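# Place the carton on the raised block within the tape

## Task

Set the carton on top of the raised block so that no part of it extends beyond the blue tape outline and its long side runs parallel to the outline's long side. It must stay there on its own, not because the robot is holding it. Then release it and pull the tool away.

## Robot and tools

Robot: two six-joint arms, left_arm and right_arm. Each ends in a suction cup tool, not a gripper with fingers. All positions use one shared scene frame: the origin is on the table top midway between the arms, +x points out over the table, +z points up, and left_arm sits on the +y side. The names left and right are just labels and do not match the sides of a camera picture. Bases: left_arm at (+0.055, +0.315, 0), right_arm at (-0.066, -0.313, 0), both nearly unrotated about z.

Cup point: each arm reports end_effector_position, the centre of the cup rim, and end_effector_quat_wxyz. The cup points along the cup point's own +z axis, so a cup aimed straight down has its +z pointing to scene -z. About 4 cm behind the rim the tool widens, with its body and wrist camera extending up to roughly 9 cm sideways, so leave clearance. Printed positions can be a little off, more so when the arm reaches far.

The 16-number row: used by both execute_actions rows and move's target. Always all 16 numbers, even if one arm is idle, in this order: left x, y, z (metres), left qw, qx, qy, qz, left suction, then the same eight for right_arm. Positions and quaternions are absolute targets in the scene frame (w first), not offsets. Suction is in [-1, 1]: above 0.01 means on, 0.01 or less means off, and it remains as last sent, so repeat an arm's previous suction value to leave it unchanged. An arm that should stay put needs its full last-reported pose repeated each call; reuse the exact same target quaternion from row to row rather than the drifting reported one. A target more than 0.6 m from the arm's last reported position along any axis of its cup frame is refused and nothing is sent.

Tools:
- execute_actions {actions, pictures}. actions is an empty list (just report the state, with pictures), or a list holding one item: either {rows, steps} where rows holds 1 to 15 rows and steps is 5 to 15 control steps of 1/30 s each (default 15, the last row repeats to fill), or {steps} alone as a wait of up to 300 steps counted from the previous result. pictures true asks for camera images.
- move {target, speed}: target is one 16-number row; each cup point travels in a straight line to its pose, both arms finishing together, lasting 0.5 to 10 s. speed is 0.002 to 0.5 m/s (default 0.25); turning is capped at twice that in rad/s. The path does not avoid obstacles or the other arm. Suction values are applied at the start.
- wait {seconds}: 0 to 10 s, sends nothing new.
- zoom_image {camera, region}: enlarges part of the latest image; region is [x0, y0, x1, y1] pixels from the top-left corner, no larger than 504 by 504. Cameras: cam_head_left and cam_head_right (896x504), cam_left_wrist and cam_right_wrist (504x504).
- read_manual {section}: only licence texts, no motion.
- finished_scene {scene}: pass the current scene's number to end and grade it; irreversible.

Control behaviour: every step the commanded pose is clipped to within 70 mm and 16 degrees of the measured one, then solved by damped inverse kinematics with position favoured over orientation. A far target may therefore take several calls; after an action the arm drifts only up to its last clipped pose, so read the result and send the remainder. The last 5 steps of each action are held back and run after the result is taken, while the next reply is being written; the simulation keeps running during replies.

Results: a state line per arm with position, quaternion and velocities; suction_measured (near 0 means no seal, 0.83 or above is airtight) and part_present (1 from 0.50, back to 0 under 0.45); a Hand target line showing where the controller is driving each cup; HELD marking steps not sent; pose unreachable naming an arm whose command was changed by a clearance check. A move adds a move: line with an ending (done, off_target, moving, held, fault), limits such as paced (pose clipped) or held (steps blocked, after which the arm may jump faster), and each cup's distance from its target.

Picking and placing: switch suction on and press the 36 mm rim flat onto a smooth face of the carton, away from edges, seams and holes, so it seals all around. Under vacuum the cup shortens, putting the load up to about 12 mm nearer the tool. To release, lower the carton until it rests on the block, turn suction off, then retreat more than 15 mm. A cup sealed on the table pins the tool; turn suction off to free it.

Things to avoid: fast contacts and targets pushed deep past a surface hit and press hard; if joint torque reaches its load limit (waist and shoulder 52.2, elbow 43.5, forearm roll 23.4, wrist pitch and wrist roll 16.5 N m) the arm backs off and freezes for 10 s. Holding loads heats motors; a MOTOR HOT line appears from 65 °C and at 80 °C the arm brakes until cool. Do not let the arms collide, do not drop or slam the carton, and never push or knock anything off the table, which fails the task. Loose objects may occasionally get nudged by something else, so check the final placement in the images.

Each tool is called after "Request:" by a JSON object that holds its "name" and its "arguments", one argument or row to a line.

## Session

Request:
{"name": "execute_actions", "arguments": {
  "actions": []
}}

Scene clock: 0.00 s of 5000.00 s.
left_arm: end_effector_position=(+0.6446, +0.2067, +0.2425) suction_measured=0.00 part_present=0 end_effector_quat_wxyz=(-0.002, -0.171, +0.985, +0.001) end_effector_velocity=(+0.000, +0.001, -0.000) end_effector_angular_velocity=(-0.000, -0.000, +0.002) | right_arm: end_effector_position=(+0.5352, -0.2956, +0.2440) suction_measured=0.00 part_present=0 end_effector_quat_wxyz=(+0.001, +0.246, +0.969, +0.001) end_effector_velocity=(-0.000, +0.000, -0.000) end_effector_angular_velocity=(+0.000, +0.001, +0.000)
Joint positions: left_arm=[ 0.002 -0.534 -1.291  0.    -0.762 -2.096] | right_arm=[ 0.002 -0.533 -1.295  0.001 -0.759 -1.044]
Joint velocities: left_arm=[ 0.002 -0.     0.    -0.     0.    -0.   ] | right_arm=[-0.    -0.001  0.     0.     0.    -0.   ]
Joint torques (N m, as the arm reports them, + toward a larger angle): no reading
Motor temperatures (°C, as the motors report them): left_arm=[27 26 28 29 31 32] | right_arm=[25 27 27 27 27 27]
Hand target (left_arm): +0.645, +0.207, +0.242; -0.002, -0.171, +0.985, +0.001
Hand target (right_arm): +0.535, -0.296, +0.244; +0.001, +0.246, +0.969, +0.001

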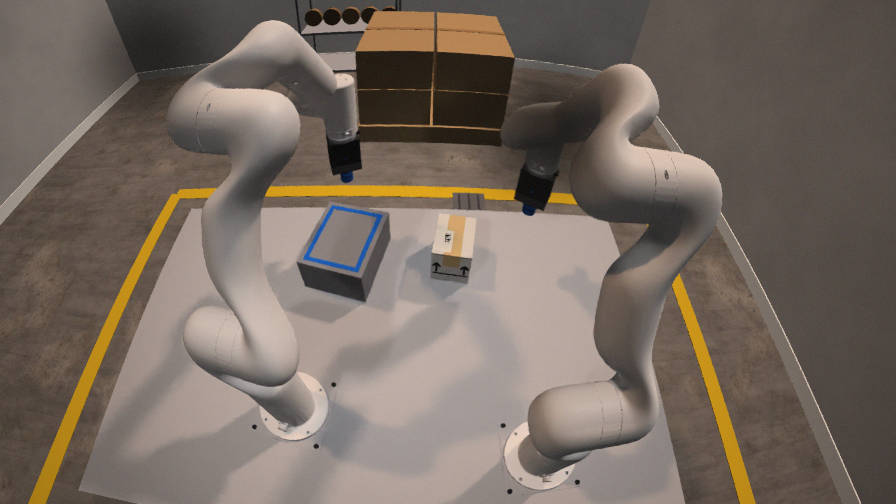

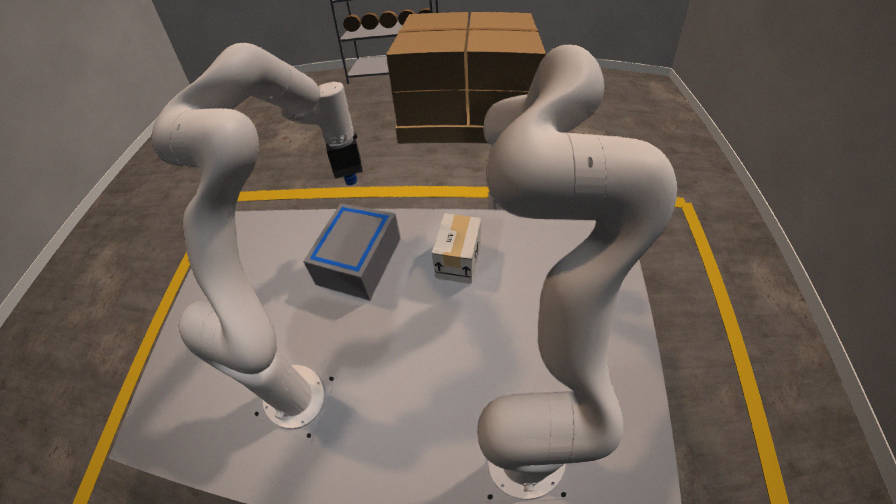

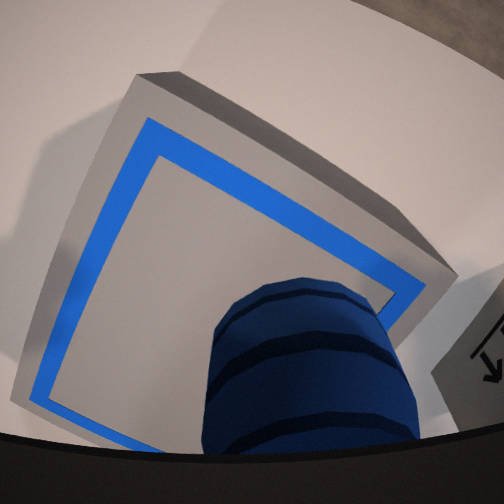

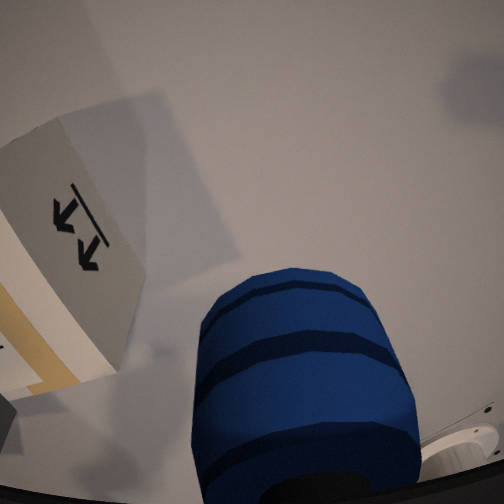

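Request:
{"name": "zoom_image", "arguments": {
  "camera": "cam_head_left",
  "region": [280, 190, 500, 310]
}}

Request:
{"name": "zoom_image", "arguments": {
  "camera": "cam_head_right",
  "region": [290, 190, 510, 310]
}}

Region (280, 190, 500, 310) of cam_head_left's 896x504 image, scaled by 2.291, with more detail than that image has; it fills the top 275 rows of this view, and the rest is white.

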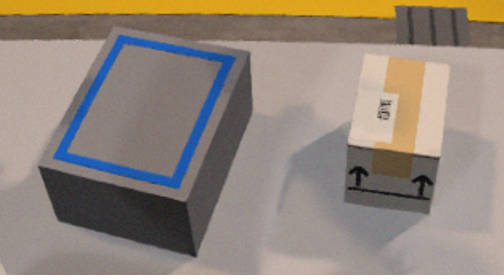

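Region (290, 190, 510, 310) of cam_head_right's 896x504 image, scaled by 2.291, with more detail than that image has; it fills the top 275 rows of this view, and the rest is white.

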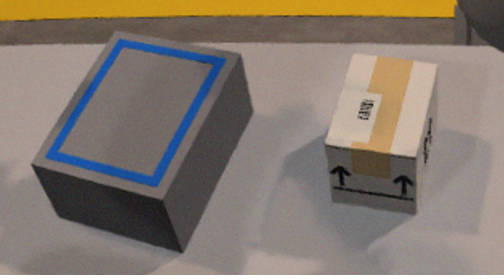

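Request:
{"name": "move", "arguments": {
  "target": [0.538,-0.104,0.17,0,-0.171,0.985,0,0,0.5,-0.42,0.244,0,0.246,0.969,0,0],
  "speed": 0.35
}}

Scene clock: 2.93 s of 5000.00 s.
left_arm: end_effector_position=(+0.5387, -0.1034, +0.1701) suction_measured=0.00 part_present=0 end_effector_quat_wxyz=(+0.001, -0.171, +0.985, +0.001) end_effector_velocity=(-0.001, -0.004, -0.001) end_effector_angular_velocity=(+0.002, -0.000, -0.002) | right_arm: end_effector_position=(+0.5004, -0.4203, +0.2440) suction_measured=0.00 part_present=0 end_effector_quat_wxyz=(+0.000, +0.246, +0.969, -0.000) end_effector_velocity=(-0.000, -0.001, +0.000) end_effector_angular_velocity=(-0.001, +0.001, +0.001)
Joint positions: left_arm=[-0.531 -0.714 -1.391  0.003 -0.678 -2.631] | right_arm=[-0.213 -0.478 -1.213 -0.001 -0.735 -1.259]
Joint velocities: left_arm=[-0.006 -0.005 -0.007  0.002 -0.003 -0.005] | right_arm=[-0.001  0.     0.    -0.001 -0.001 -0.001]
Joint torques (N m, as the arm reports them, + toward a larger angle): left_arm=[ -3.6   45.7  -25.29  -2.     0.1    0.23] | right_arm=[  1.37  38.54 -18.56   1.96  -0.37   0.14]
Motor temperatures (°C, as the motors report them): left_arm=[27 27 28 29 31 32] | right_arm=[25 27 28 27 27 27]
Hand target (left_arm): +0.539, -0.104, +0.170; +0.001, -0.171, +0.985, +0.001
Hand target (right_arm): +0.500, -0.420, +0.244; +0.000, +0.246, +0.969, -0.000
Off the commanded pose (left_arm): 0.001 m, 0 deg.
Off the commanded pose (right_arm): 0.001 m, 0 deg.
Kept back: nothing.
move: done; limits=paced
camera_calibration (this result's frames):
cam_left_wrist: T_world_to_cam=[[0.316669, -0.948535, 0.00175047, -0.254295], [-0.861929, -0.286984, 0.417993, 0.383144], [-0.395979, -0.133874, -0.908448, 0.438116], [0, 0, 0, 1]] pos_world=[0.584255, -0.0725986, 0.238299]
cam_right_wrist: T_world_to_cam=[[-0.497817, -0.866991, 0.0224671, -0.113642], [-0.756758, 0.446885, 0.477086, 0.473338], [-0.42367, 0.220499, -0.878569, 0.601232], [0, 0, 0, 1]] pos_world=[0.556353, -0.442626, 0.304954]

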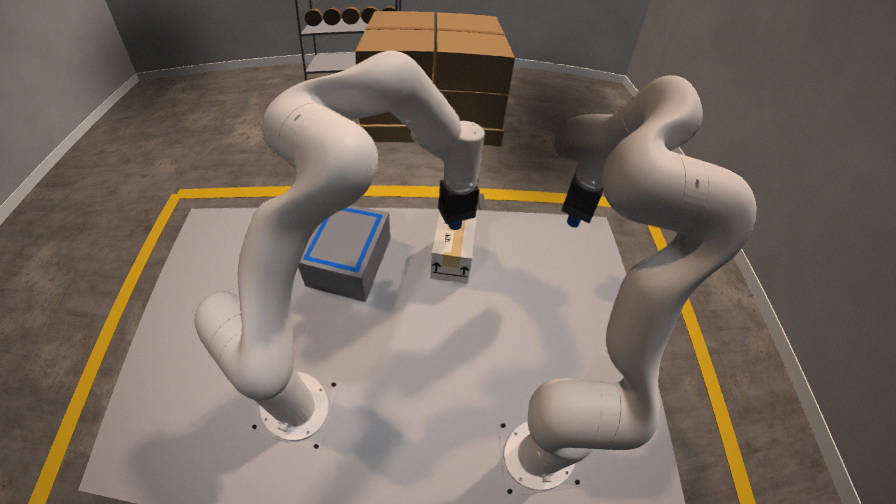

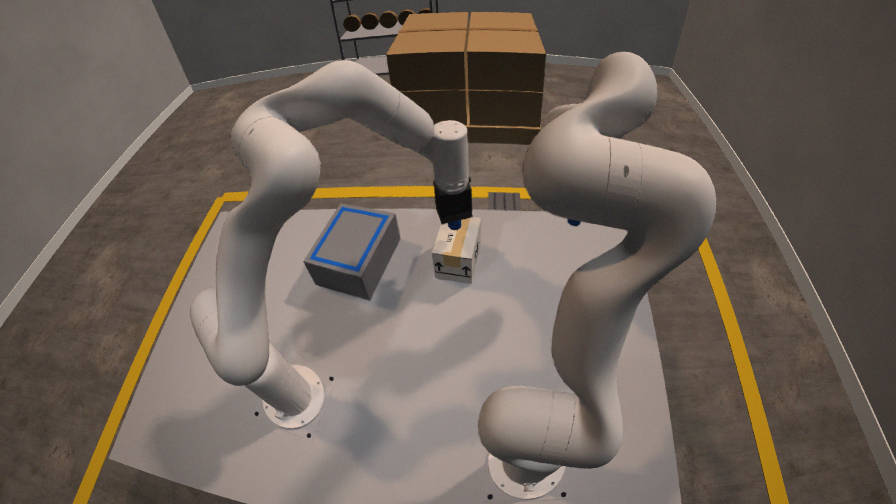

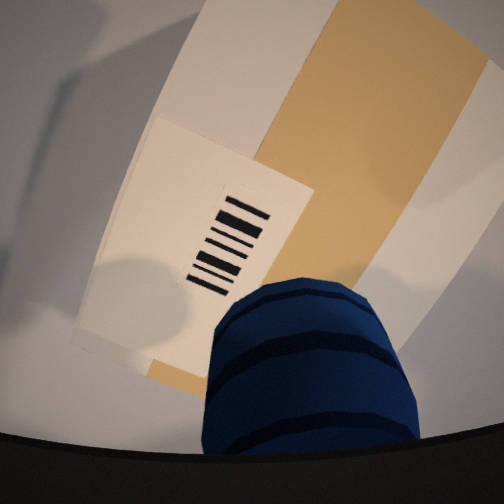

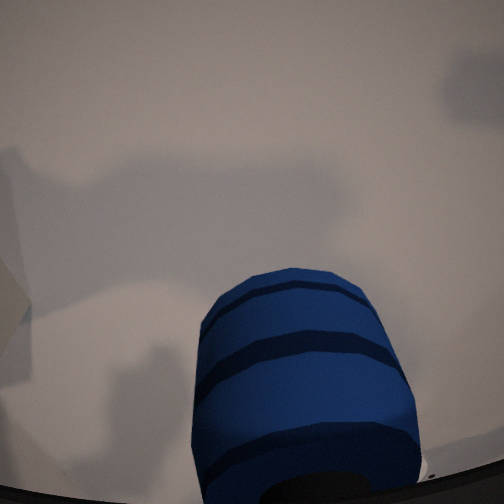

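Request:
{"name": "move", "arguments": {
  "target": [0.538,-0.104,0.113,0,-0.171,0.985,0,1,0.5,-0.42,0.244,0,0.246,0.969,0,0],
  "speed": 0.06
}}

Scene clock: 4.53 s of 5000.00 s.
left_arm: end_effector_position=(+0.5377, -0.1038, +0.1132) suction_measured=0.84 part_present=1 end_effector_quat_wxyz=(-0.000, -0.171, +0.985, +0.000) end_effector_velocity=(+0.004, +0.001, -0.001) end_effector_angular_velocity=(-0.003, -0.004, +0.004) | right_arm: end_effector_position=(+0.5000, -0.4200, +0.2440) suction_measured=0.00 part_present=0 end_effector_quat_wxyz=(-0.000, +0.246, +0.969, -0.000) end_effector_velocity=(-0.000, +0.000, +0.000) end_effector_angular_velocity=(+0.000, +0.001, +0.002)
Joint positions: left_arm=[-0.531 -0.796 -1.381 -0.    -0.585 -2.629] | right_arm=[-0.213 -0.477 -1.212  0.    -0.735 -1.26 ]
Joint velocities: left_arm=[ 0.004 -0.004 -0.004  0.     0.005 -0.   ] | right_arm=[ 0.     0.001  0.    -0.    -0.001 -0.002]
Joint torques (N m, as the arm reports them, + toward a larger angle): left_arm=[ -4.44  54.33 -28.17  -2.22   0.08   0.23] | right_arm=[  0.35  38.24 -18.78   2.47  -0.24   0.01]
Motor temperatures (°C, as the motors report them): left_arm=[27 27 28 29 31 32] | right_arm=[25 28 28 27 27 27]
Hand target (left_arm): +0.538, -0.104, +0.113; -0.000, -0.171, +0.985, -0.000
Hand target (right_arm): +0.500, -0.420, +0.244; -0.000, +0.246, +0.969, -0.000
Off the commanded pose (left_arm): 0.000 m, 0 deg.
Off the commanded pose (right_arm): 0.000 m, 0 deg.
Kept back: nothing.
move: done
camera_calibration (this result's frames):
cam_left_wrist: T_world_to_cam=[[0.316508, -0.948587, 0.00228058, -0.254202], [-0.861319, -0.286381, 0.419662, 0.405516], [-0.397433, -0.134791, -0.907678, 0.386561], [0, 0, 0, 1]] pos_world=[0.583367, -0.0728962, 0.181273]
cam_right_wrist: T_world_to_cam=[[-0.497835, -0.866993, 0.0219914, -0.113402], [-0.756685, 0.446607, 0.477463, 0.472669], [-0.423778, 0.221057, -0.878377, 0.601235], [0, 0, 0, 1]] pos_world=[0.555996, -0.442323, 0.304923]

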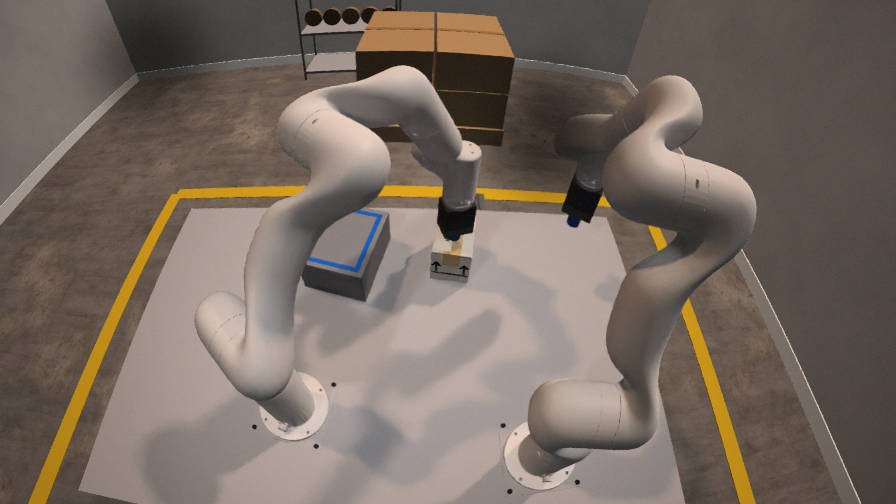

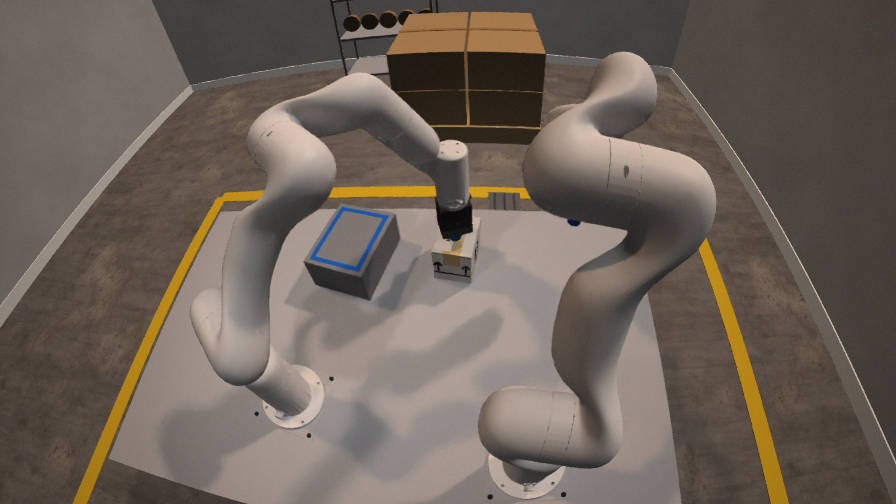

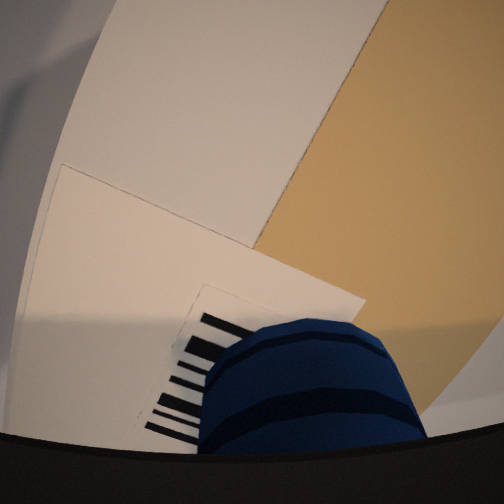

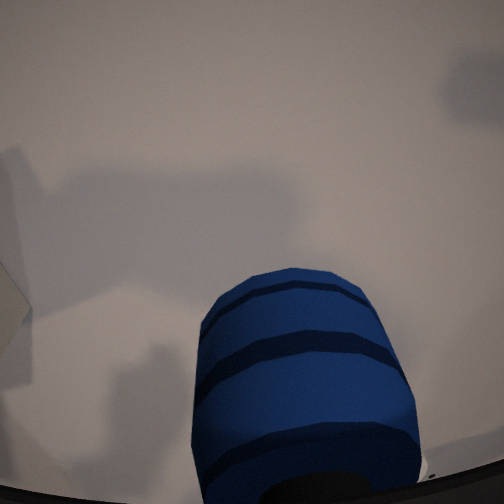

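Request:
{"name": "move", "arguments": {
  "target": [0.538,-0.06,0.27,0,-0.171,0.985,0,1,0.5,-0.42,0.244,0,0.246,0.969,0,0],
  "speed": 0.2
}}

Request:
{"name": "move", "arguments": {
  "target": [0.529,0.218,0.26,0,-0.1245,0.9922,0,1,0.5,-0.42,0.244,0,0.246,0.969,0,0],
  "speed": 0.25
}}

Scene clock: 6.23 s of 5000.00 s.
left_arm: end_effector_position=(+0.5381, -0.0602, +0.2697) suction_measured=0.86 part_present=1 end_effector_quat_wxyz=(-0.000, -0.171, +0.985, +0.000) end_effector_velocity=(+0.000, -0.000, +0.003) end_effector_angular_velocity=(-0.001, -0.002, -0.001) | right_arm: end_effector_position=(+0.5000, -0.4200, +0.2440) suction_measured=0.00 part_present=0 end_effector_quat_wxyz=(-0.000, +0.246, +0.969, -0.000) end_effector_velocity=(+0.000, -0.000, +0.000) end_effector_angular_velocity=(+0.000, -0.001, +0.001)
Joint positions: left_arm=[-0.477 -0.53  -1.353 -0.    -0.823 -2.575] | right_arm=[-0.213 -0.477 -1.212  0.    -0.735 -1.26 ]
Joint velocities: left_arm=[-0.     0.003 -0.002  0.    -0.004  0.   ] | right_arm=[-0.     0.    -0.     0.001  0.001 -0.001]
Joint torques (N m, as the arm reports them, + toward a larger angle): left_arm=[ -3.93  47.05 -31.32  -1.75   0.18   0.19] | right_arm=[  2.56  36.13 -18.37   2.52  -0.3    0.15]
Motor temperatures (°C, as the motors report them): left_arm=[27 27 28 29 31 32] | right_arm=[25 28 28 27 27 27]
Hand target (left_arm): +0.538, -0.060, +0.270; -0.000, -0.171, +0.985, -0.000
Hand target (right_arm): +0.500, -0.420, +0.244; -0.000, +0.246, +0.969, +0.000
Off the commanded pose (left_arm): 0.000 m, 0 deg.
Off the commanded pose (right_arm): 0.000 m, 0 deg.
Kept back: nothing.
move: done
camera_calibration (this result's frames):
cam_left_wrist: T_world_to_cam=[[0.316625, -0.948547, 0.00266566, -0.213523], [-0.861371, -0.286347, 0.419579, 0.352648], [-0.397227, -0.135145, -0.907715, 0.534517], [0, 0, 0, 1]] pos_world=[0.583692, -0.0293194, 0.337795]
cam_right_wrist: T_world_to_cam=[[-0.497835, -0.866993, 0.0219865, -0.1134], [-0.756686, 0.446604, 0.477464, 0.472665], [-0.423777, 0.221061, -0.878376, 0.601234], [0, 0, 0, 1]] pos_world=[0.555993, -0.44232, 0.304923]

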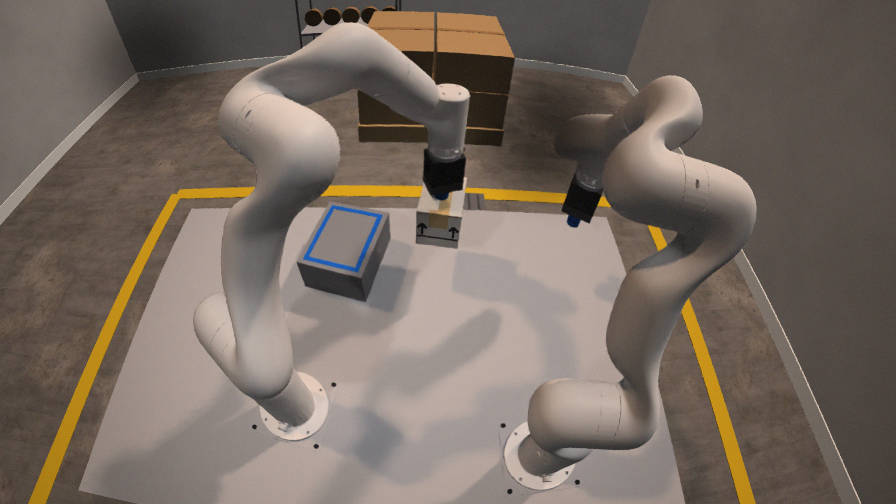

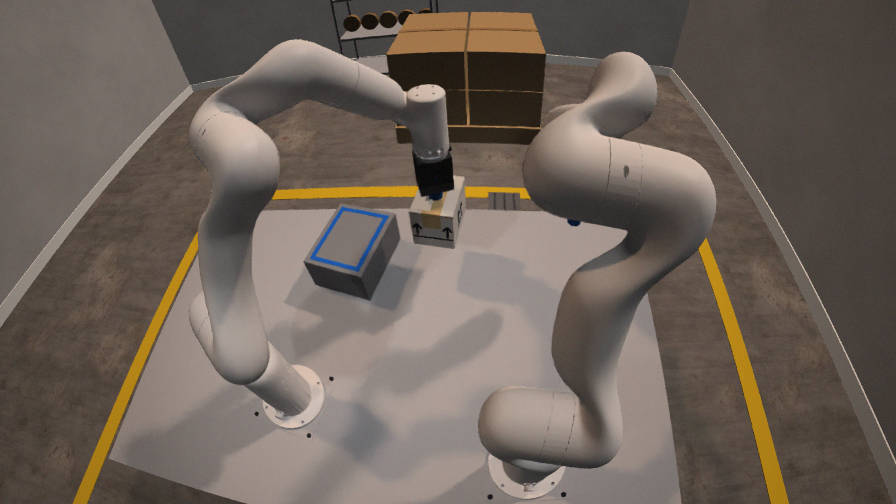

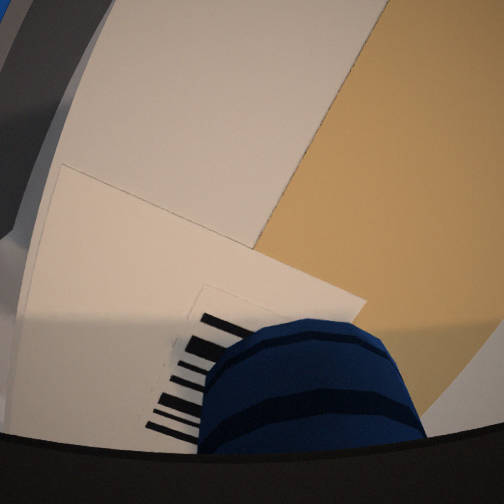

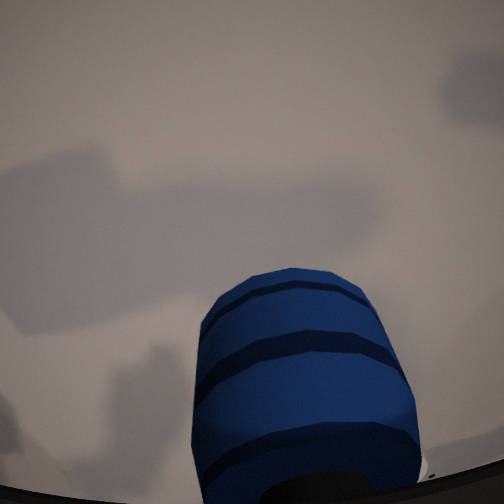

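Scene clock: 8.03 s of 5000.00 s.
left_arm: end_effector_position=(+0.5283, +0.2173, +0.2602) suction_measured=0.86 part_present=1 end_effector_quat_wxyz=(-0.001, -0.124, +0.992, -0.001) end_effector_velocity=(+0.001, +0.003, +0.001) end_effector_angular_velocity=(-0.004, -0.001, +0.001) | right_arm: end_effector_position=(+0.5000, -0.4200, +0.2440) suction_measured=0.00 part_present=0 end_effector_quat_wxyz=(+0.000, +0.246, +0.969, -0.000) end_effector_velocity=(+0.001, -0.000, +0.001) end_effector_angular_velocity=(-0.002, -0.003, +0.001)
Joint positions: left_arm=[-0.019 -0.246 -0.942 -0.002 -0.696 -2.021] | right_arm=[-0.213 -0.477 -1.212  0.    -0.735 -1.26 ]
Joint velocities: left_arm=[ 0.008  0.001 -0.    -0.005 -0.     0.011] | right_arm=[-0.     0.002 -0.    -0.001  0.002  0.   ]
Joint torques (N m, as the arm reports them, + toward a larger angle): left_arm=[ -3.78  34.89 -29.86  -1.81   0.17   0.14] | right_arm=[  0.63  36.37 -18.37   1.79  -0.35   0.02]
Motor temperatures (°C, as the motors report them): left_arm=[27 27 28 29 31 32] | right_arm=[25 28 28 27 27 27]
Hand target (left_arm): +0.528, +0.218, +0.260; -0.001, -0.124, +0.992, -0.001
Hand target (right_arm): +0.500, -0.420, +0.244; +0.000, +0.246, +0.969, -0.000
Off the commanded pose (left_arm): 0.001 m, 0 deg.
Off the commanded pose (right_arm): 0.000 m, 0 deg.
Kept back: nothing.
move: done
camera_calibration (this result's frames):
cam_left_wrist: T_world_to_cam=[[0.226003, -0.974119, 0.00384243, 0.105992], [-0.884218, -0.203487, 0.420419, 0.421527], [-0.408756, -0.0984137, -0.907322, 0.557513], [0, 0, 0, 1]] pos_world=[0.576654, 0.243891, 0.328218]
cam_right_wrist: T_world_to_cam=[[-0.497835, -0.866993, 0.0219865, -0.1134], [-0.756686, 0.446604, 0.477464, 0.472665], [-0.423777, 0.221061, -0.878376, 0.601234], [0, 0, 0, 1]] pos_world=[0.555993, -0.44232, 0.304923]

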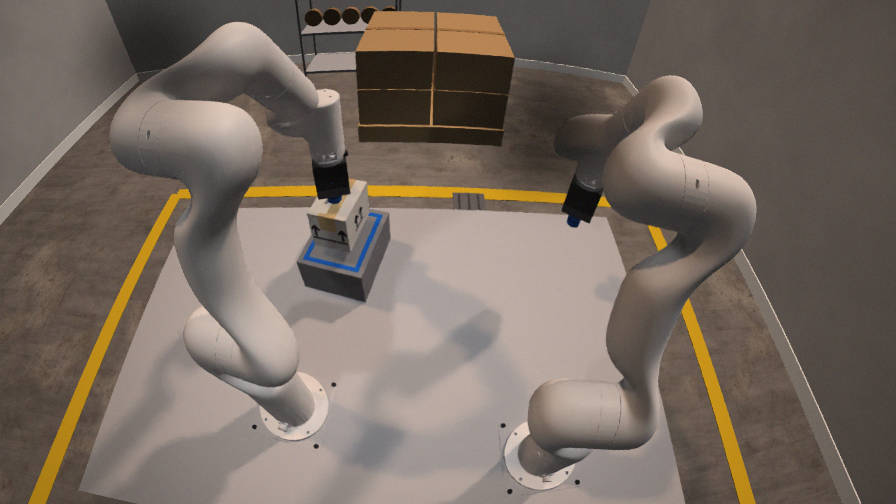

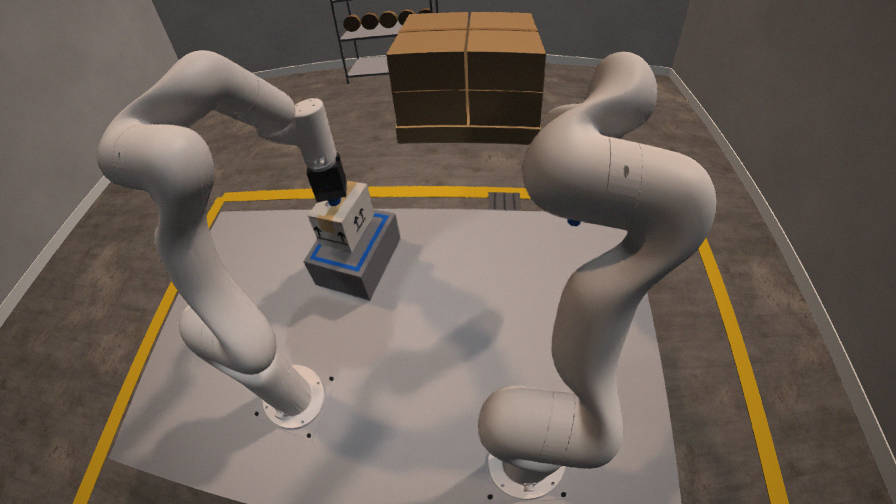

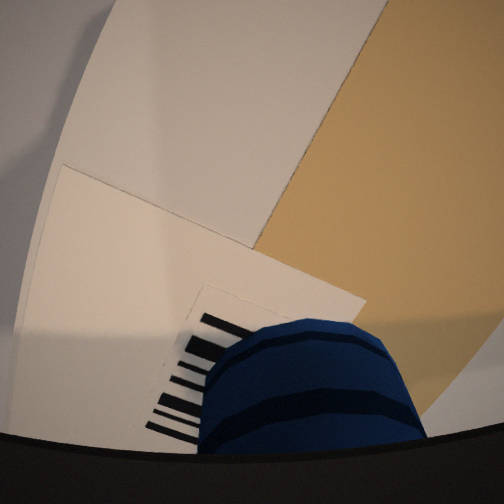

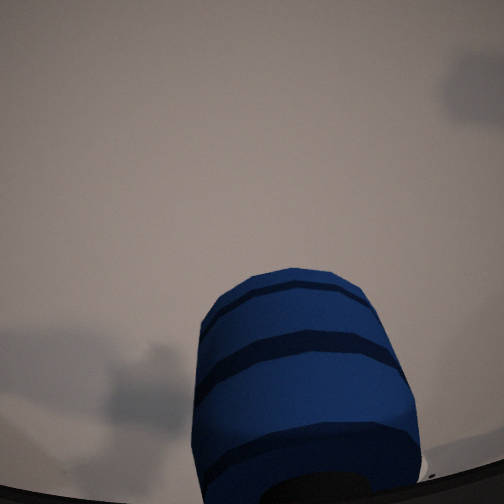

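Contact expected near z≈0.226.

Request:
{"name": "move", "arguments": {
  "target": [0.529,0.218,0.229,0,-0.1245,0.9922,0,1,0.5,-0.42,0.244,0,0.246,0.969,0,0],
  "speed": 0.04
}}

Request:
{"name": "zoom_image", "arguments": {
  "camera": "cam_head_left",
  "region": [280, 170, 420, 310]
}}

Scene clock: 9.43 s of 5000.00 s.
left_arm: end_effector_position=(+0.5290, +0.2180, +0.2293) suction_measured=0.86 part_present=1 end_effector_quat_wxyz=(+0.000, -0.124, +0.992, -0.000) end_effector_velocity=(+0.001, -0.001, -0.002) end_effector_angular_velocity=(-0.000, -0.002, -0.000) | right_arm: end_effector_position=(+0.5000, -0.4200, +0.2440) suction_measured=0.00 part_present=0 end_effector_quat_wxyz=(+0.000, +0.246, +0.969, -0.000) end_effector_velocity=(+0.000, -0.000, +0.000) end_effector_angular_velocity=(-0.001, -0.001, +0.002)
Joint positions: left_arm=[-0.018 -0.292 -0.918 -0.    -0.626 -2.022] | right_arm=[-0.213 -0.477 -1.212  0.    -0.735 -1.26 ]
Joint velocities: left_arm=[-0.001 -0.004  0.001 -0.     0.006 -0.   ] | right_arm=[ 0.     0.    -0.    -0.001  0.    -0.001]
Joint torques (N m, as the arm reports them, + toward a larger angle): left_arm=[ -4.16  35.49 -29.17  -2.01   0.09   0.28] | right_arm=[  1.1   37.43 -18.7    2.08  -0.32  -0.03]
Motor temperatures (°C, as the motors report them): left_arm=[27 27 28 29 31 32] | right_arm=[25 28 28 27 27 27]
Hand target (left_arm): +0.529, +0.218, +0.229; -0.000, -0.124, +0.992, -0.000
Hand target (right_arm): +0.500, -0.420, +0.244; -0.000, +0.246, +0.969, -0.000
Off the commanded pose (left_arm): 0.000 m, 0 deg.
Off the commanded pose (right_arm): 0.000 m, 0 deg.
Kept back: nothing.
move: done
camera_calibration (this result's frames):
cam_left_wrist: T_world_to_cam=[[0.226005, -0.974122, 0.00290776, 0.106824], [-0.884639, -0.203993, 0.419286, 0.435833], [-0.407842, -0.0973332, -0.90785, 0.529287], [0, 0, 0, 1]] pos_world=[0.577277, 0.244483, 0.297463]
cam_right_wrist: T_world_to_cam=[[-0.497835, -0.866993, 0.0219865, -0.1134], [-0.756686, 0.446604, 0.477464, 0.472665], [-0.423777, 0.221061, -0.878376, 0.601234], [0, 0, 0, 1]] pos_world=[0.555993, -0.44232, 0.304923]

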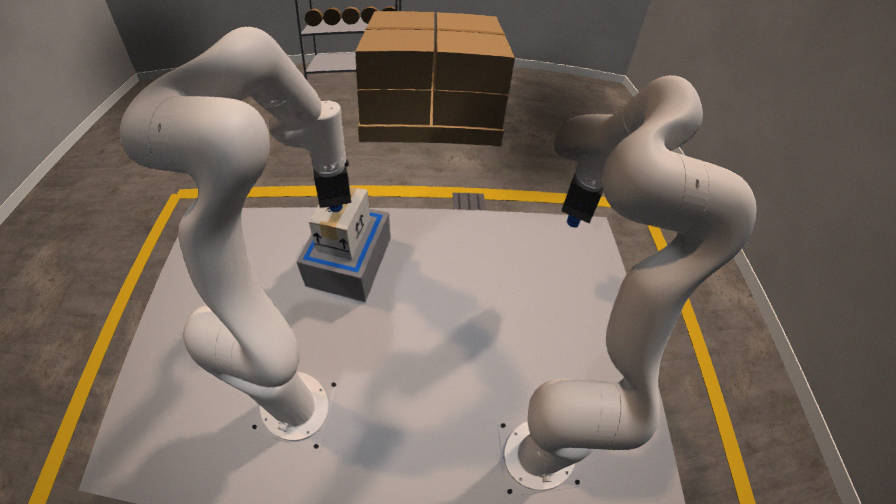

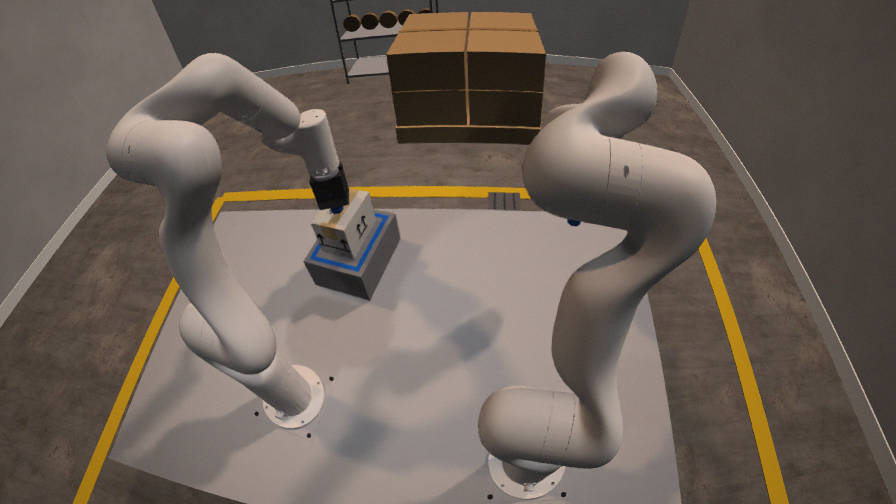

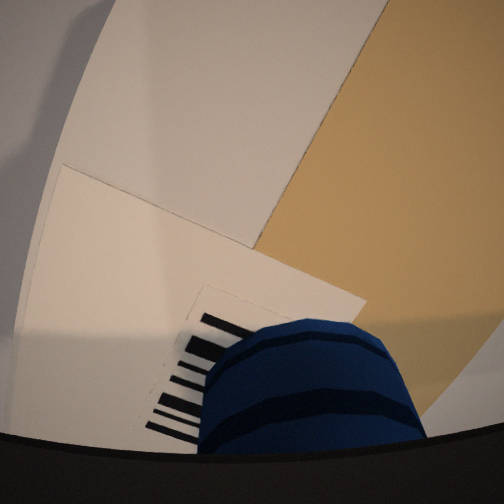

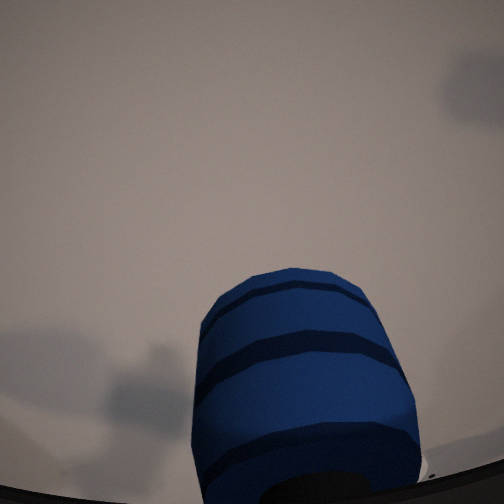

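Region (280, 170, 420, 310) of cam_head_left's 896x504 image, scaled by 3.600, with more detail than that image has.

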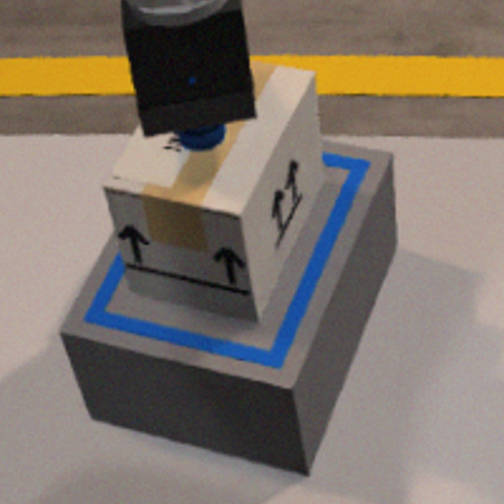

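Not down yet.

Request:
{"name": "move", "arguments": {
  "target": [0.529,0.218,0.223,0,-0.1245,0.9922,0,1,0.5,-0.42,0.244,0,0.246,0.969,0,0],
  "speed": 0.02
}}

Scene clock: 10.37 s of 5000.00 s.
left_arm: end_effector_position=(+0.5309, +0.2176, +0.2269) suction_measured=0.86 part_present=1 end_effector_quat_wxyz=(+0.002, -0.124, +0.992, -0.001) end_effector_velocity=(+0.006, -0.001, -0.000) end_effector_angular_velocity=(-0.004, -0.023, -0.001) | right_arm: end_effector_position=(+0.5000, -0.4200, +0.2440) suction_measured=0.00 part_present=0 end_effector_quat_wxyz=(+0.000, +0.246, +0.969, +0.000) end_effector_velocity=(+0.000, +0.000, -0.001) end_effector_angular_velocity=(+0.001, +0.001, -0.002)
Joint positions: left_arm=[-0.018 -0.297 -0.919  0.    -0.617 -2.022] | right_arm=[-0.213 -0.477 -1.212  0.    -0.735 -1.26 ]
Joint velocities: left_arm=[-0.    -0.     0.     0.001  0.024  0.   ] | right_arm=[-0.    -0.002 -0.     0.001  0.001  0.001]
Joint torques (N m, as the arm reports them, + toward a larger angle): left_arm=[ -3.72 -10.74  -2.87  -2.09   3.81   0.28] | right_arm=[  0.95  37.56 -19.06   2.31  -0.26   0.01]
Motor temperatures (°C, as the motors report them): left_arm=[27 27 29 29 31 32] | right_arm=[25 28 28 27 27 27]
Hand target (left_arm): +0.529, +0.218, +0.223; -0.000, -0.125, +0.992, +0.000
Hand target (right_arm): +0.500, -0.420, +0.244; -0.000, +0.246, +0.969, +0.000
Off the commanded pose (left_arm): 0.004 m, 0 deg.
Off the commanded pose (right_arm): 0.000 m, 0 deg.
Kept back: nothing.
move: off_target (left_arm)
camera_calibration (this result's frames):
cam_left_wrist: T_world_to_cam=[[0.225989, -0.974118, 0.00486565, 0.105597], [-0.886599, -0.203611, 0.415312, 0.440288], [-0.403572, -0.09817, -0.909666, 0.526189], [0, 0, 0, 1]] pos_world=[0.57885, 0.244167, 0.295285]
cam_right_wrist: T_world_to_cam=[[-0.497835, -0.866993, 0.0219864, -0.1134], [-0.756686, 0.446604, 0.477464, 0.472665], [-0.423777, 0.221061, -0.878376, 0.601234], [0, 0, 0, 1]] pos_world=[0.555993, -0.44232, 0.304923]

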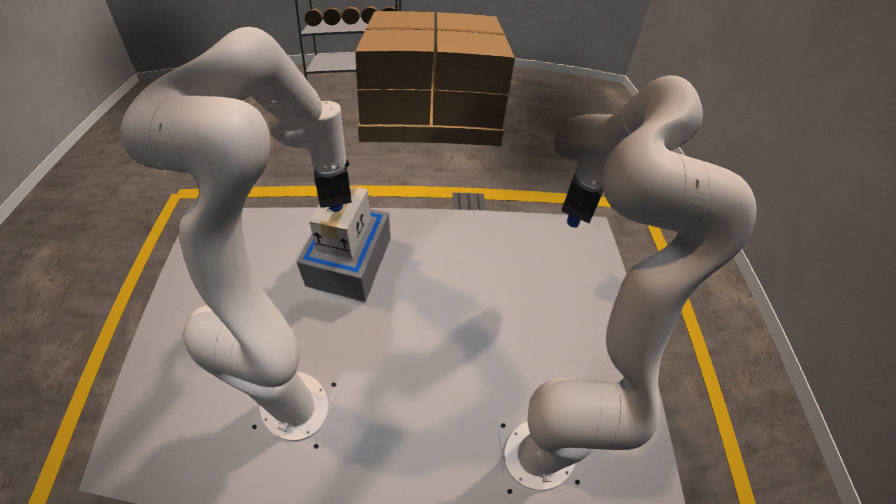

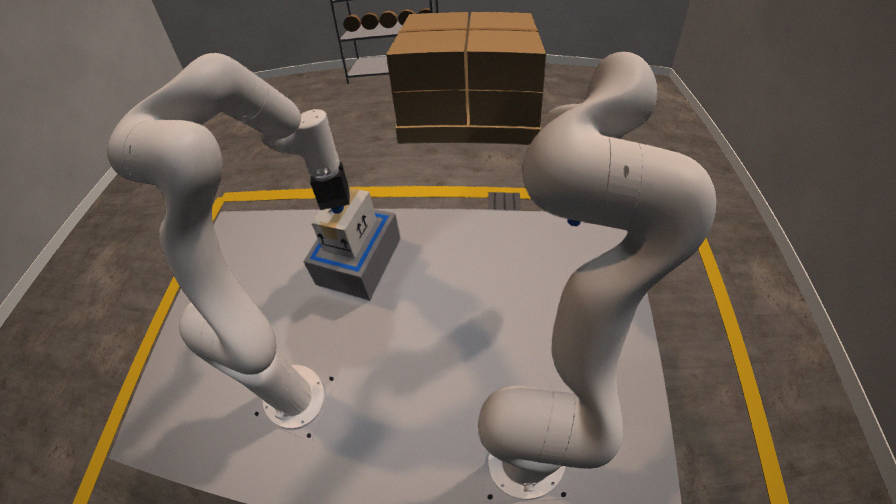

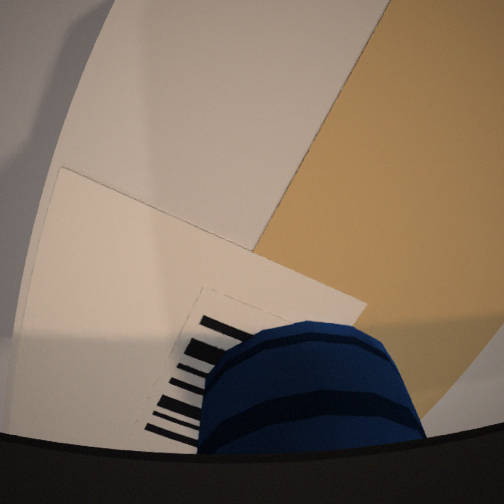

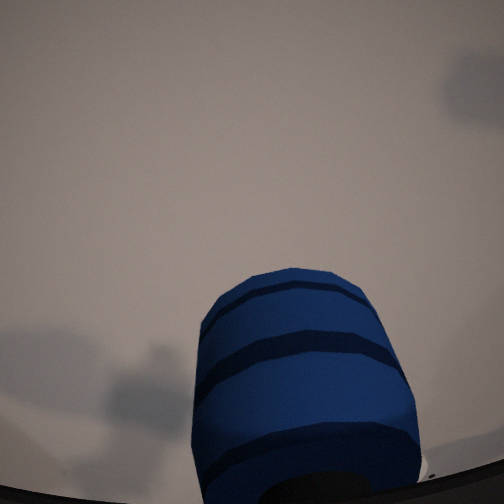

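Request:
{"name": "execute_actions", "arguments": {
  "actions": [
    {"rows":[[0.529,0.218,0.228,0,-0.1245,0.9922,0,0,0.5,-0.42,0.244,0,0.246,0.969,0,0]],"steps":12}
  ]
}}

Request:
{"name": "move", "arguments": {
  "target": [0.529,0.218,0.36,0,-0.1245,0.9922,0,0,0.5,-0.42,0.244,0,0.246,0.969,0,0],
  "speed": 0.25
}}

Scene clock: 10.80 s of 5000.00 s.
left_arm: end_effector_position=(+0.5311, +0.2176, +0.2278) suction_measured=0.00 part_present=0 end_effector_quat_wxyz=(+0.003, -0.125, +0.992, -0.001) end_effector_velocity=(-0.002, +0.000, +0.000) end_effector_angular_velocity=(+0.002, +0.007, -0.000) | right_arm: end_effector_position=(+0.5000, -0.4200, +0.2440) suction_measured=0.00 part_present=0 end_effector_quat_wxyz=(+0.000, +0.246, +0.969, -0.000) end_effector_velocity=(-0.000, -0.000, -0.000) end_effector_angular_velocity=(-0.000, +0.000, +0.001)
Joint positions: left_arm=[-0.018 -0.295 -0.918  0.    -0.616 -2.022] | right_arm=[-0.213 -0.477 -1.212  0.    -0.735 -1.26 ]
Joint velocities: left_arm=[-0.     0.002  0.002  0.    -0.008  0.   ] | right_arm=[-0.    -0.    -0.    -0.001  0.    -0.   ]
Joint torques (N m, as the arm reports them, + toward a larger angle): left_arm=[-4.02  7.01 -8.56 -1.91  0.38  0.22] | right_arm=[  2.4   36.23 -18.73   1.95  -0.28   0.01]
Motor temperatures (°C, as the motors report them): left_arm=[27 27 28 29 31 32] | right_arm=[25 28 28 27 27 27]
Steps of this call (steps 1 to 6: nothing new was sent; steps 7 to 13: the first 7 steps of this action). Readings (end_effector_position | what the end effector reports):
7: left_arm (+0.5314, +0.2175, +0.2270) | right_arm (+0.5000, -0.4200, +0.2440) | left_arm suction_measured=0.60 part_present=1 | right_arm suction_measured=0.00 part_present=0
8: left_arm (+0.5314, +0.2175, +0.2273) | right_arm (+0.5000, -0.4200, +0.2440) | left_arm suction_measured=0.06 part_present=0 | right_arm suction_measured=0.00 part_present=0
10: left_arm (+0.5313, +0.2175, +0.2277) | right_arm (+0.5000, -0.4200, +0.2440) | left_arm suction_measured=0.00 part_present=0 | right_arm suction_measured=0.00 part_present=0
13: the state above

Scene clock: 12.23 s of 5000.00 s.
left_arm: end_effector_position=(+0.5292, +0.2180, +0.3596) suction_measured=0.00 part_present=0 end_effector_quat_wxyz=(-0.000, -0.125, +0.992, +0.000) end_effector_velocity=(+0.000, -0.001, +0.003) end_effector_angular_velocity=(+0.000, -0.001, -0.002) | right_arm: end_effector_position=(+0.5000, -0.4200, +0.2440) suction_measured=0.00 part_present=0 end_effector_quat_wxyz=(-0.000, +0.246, +0.969, -0.000) end_effector_velocity=(+0.001, -0.000, +0.001) end_effector_angular_velocity=(-0.001, -0.003, +0.002)
Joint positions: left_arm=[-0.018 -0.14  -1.058  0.    -0.918 -2.022] | right_arm=[-0.213 -0.477 -1.212  0.    -0.735 -1.26 ]
Joint velocities: left_arm=[-0.002  0.002 -0.004  0.    -0.005  0.   ] | right_arm=[ 0.     0.001  0.    -0.     0.002 -0.002]
Joint torques (N m, as the arm reports them, + toward a larger angle): left_arm=[ -4.02  25.42 -26.96  -1.96   0.01   0.26] | right_arm=[  2.18  38.39 -18.65   1.7   -0.29  -0.19]
Motor temperatures (°C, as the motors report them): left_arm=[27 27 29 29 31 32] | right_arm=[25 28 28 27 27 27]
Hand target (left_arm): +0.529, +0.218, +0.360; +0.000, -0.125, +0.992, +0.000
Hand target (right_arm): +0.500, -0.420, +0.244; +0.000, +0.246, +0.969, -0.000
Off your previous action's commanded pose (left_arm): 0.002 m, 0 deg at its last step (step 5 of this call).
Off your previous action's commanded pose (right_arm): 0.000 m, 0 deg at its last step (step 5 of this call).
Off the commanded pose (left_arm): 0.000 m, 0 deg.
Off the commanded pose (right_arm): 0.000 m, 0 deg.
Kept back: nothing.
move: done
camera_calibration (this result's frames):
cam_left_wrist: T_world_to_cam=[[0.226121, -0.974096, 0.00264533, 0.106414], [-0.884505, -0.204185, 0.419474, 0.38129], [-0.408068, -0.0971919, -0.907763, 0.647704], [0, 0, 0, 1]] pos_world=[0.577497, 0.244463, 0.427739]
cam_right_wrist: T_world_to_cam=[[-0.497835, -0.866993, 0.0219865, -0.1134], [-0.756686, 0.446604, 0.477464, 0.472665], [-0.423777, 0.221061, -0.878376, 0.601234], [0, 0, 0, 1]] pos_world=[0.555993, -0.44232, 0.304923]

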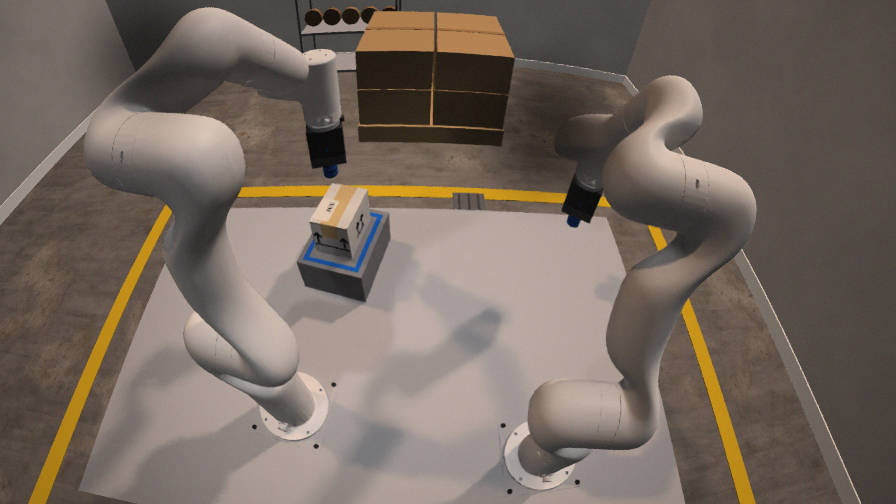

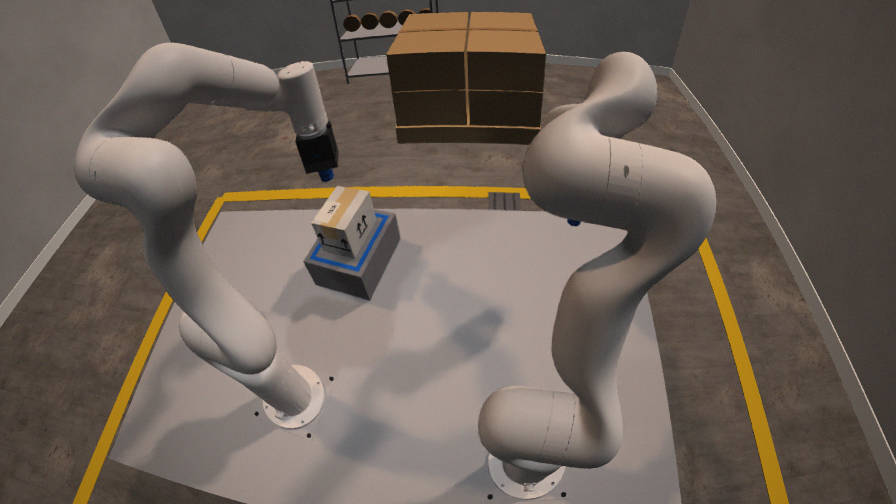

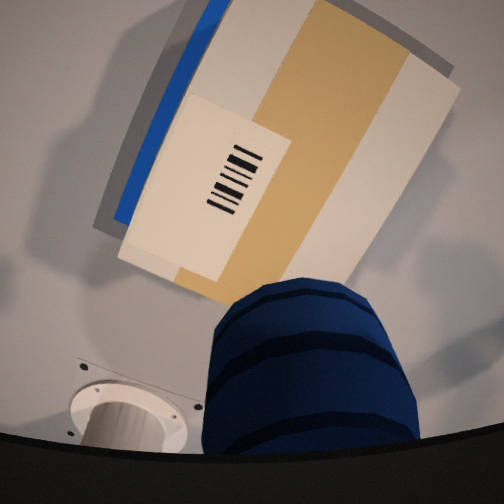

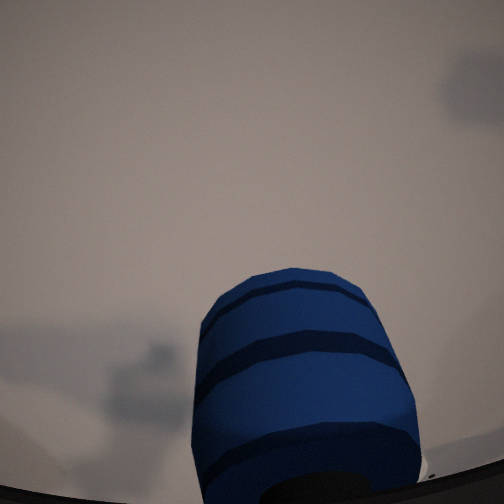

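Request:
{"name": "finished_scene", "arguments": {
  "scene": 1
}}

The scene is finished: the task was done.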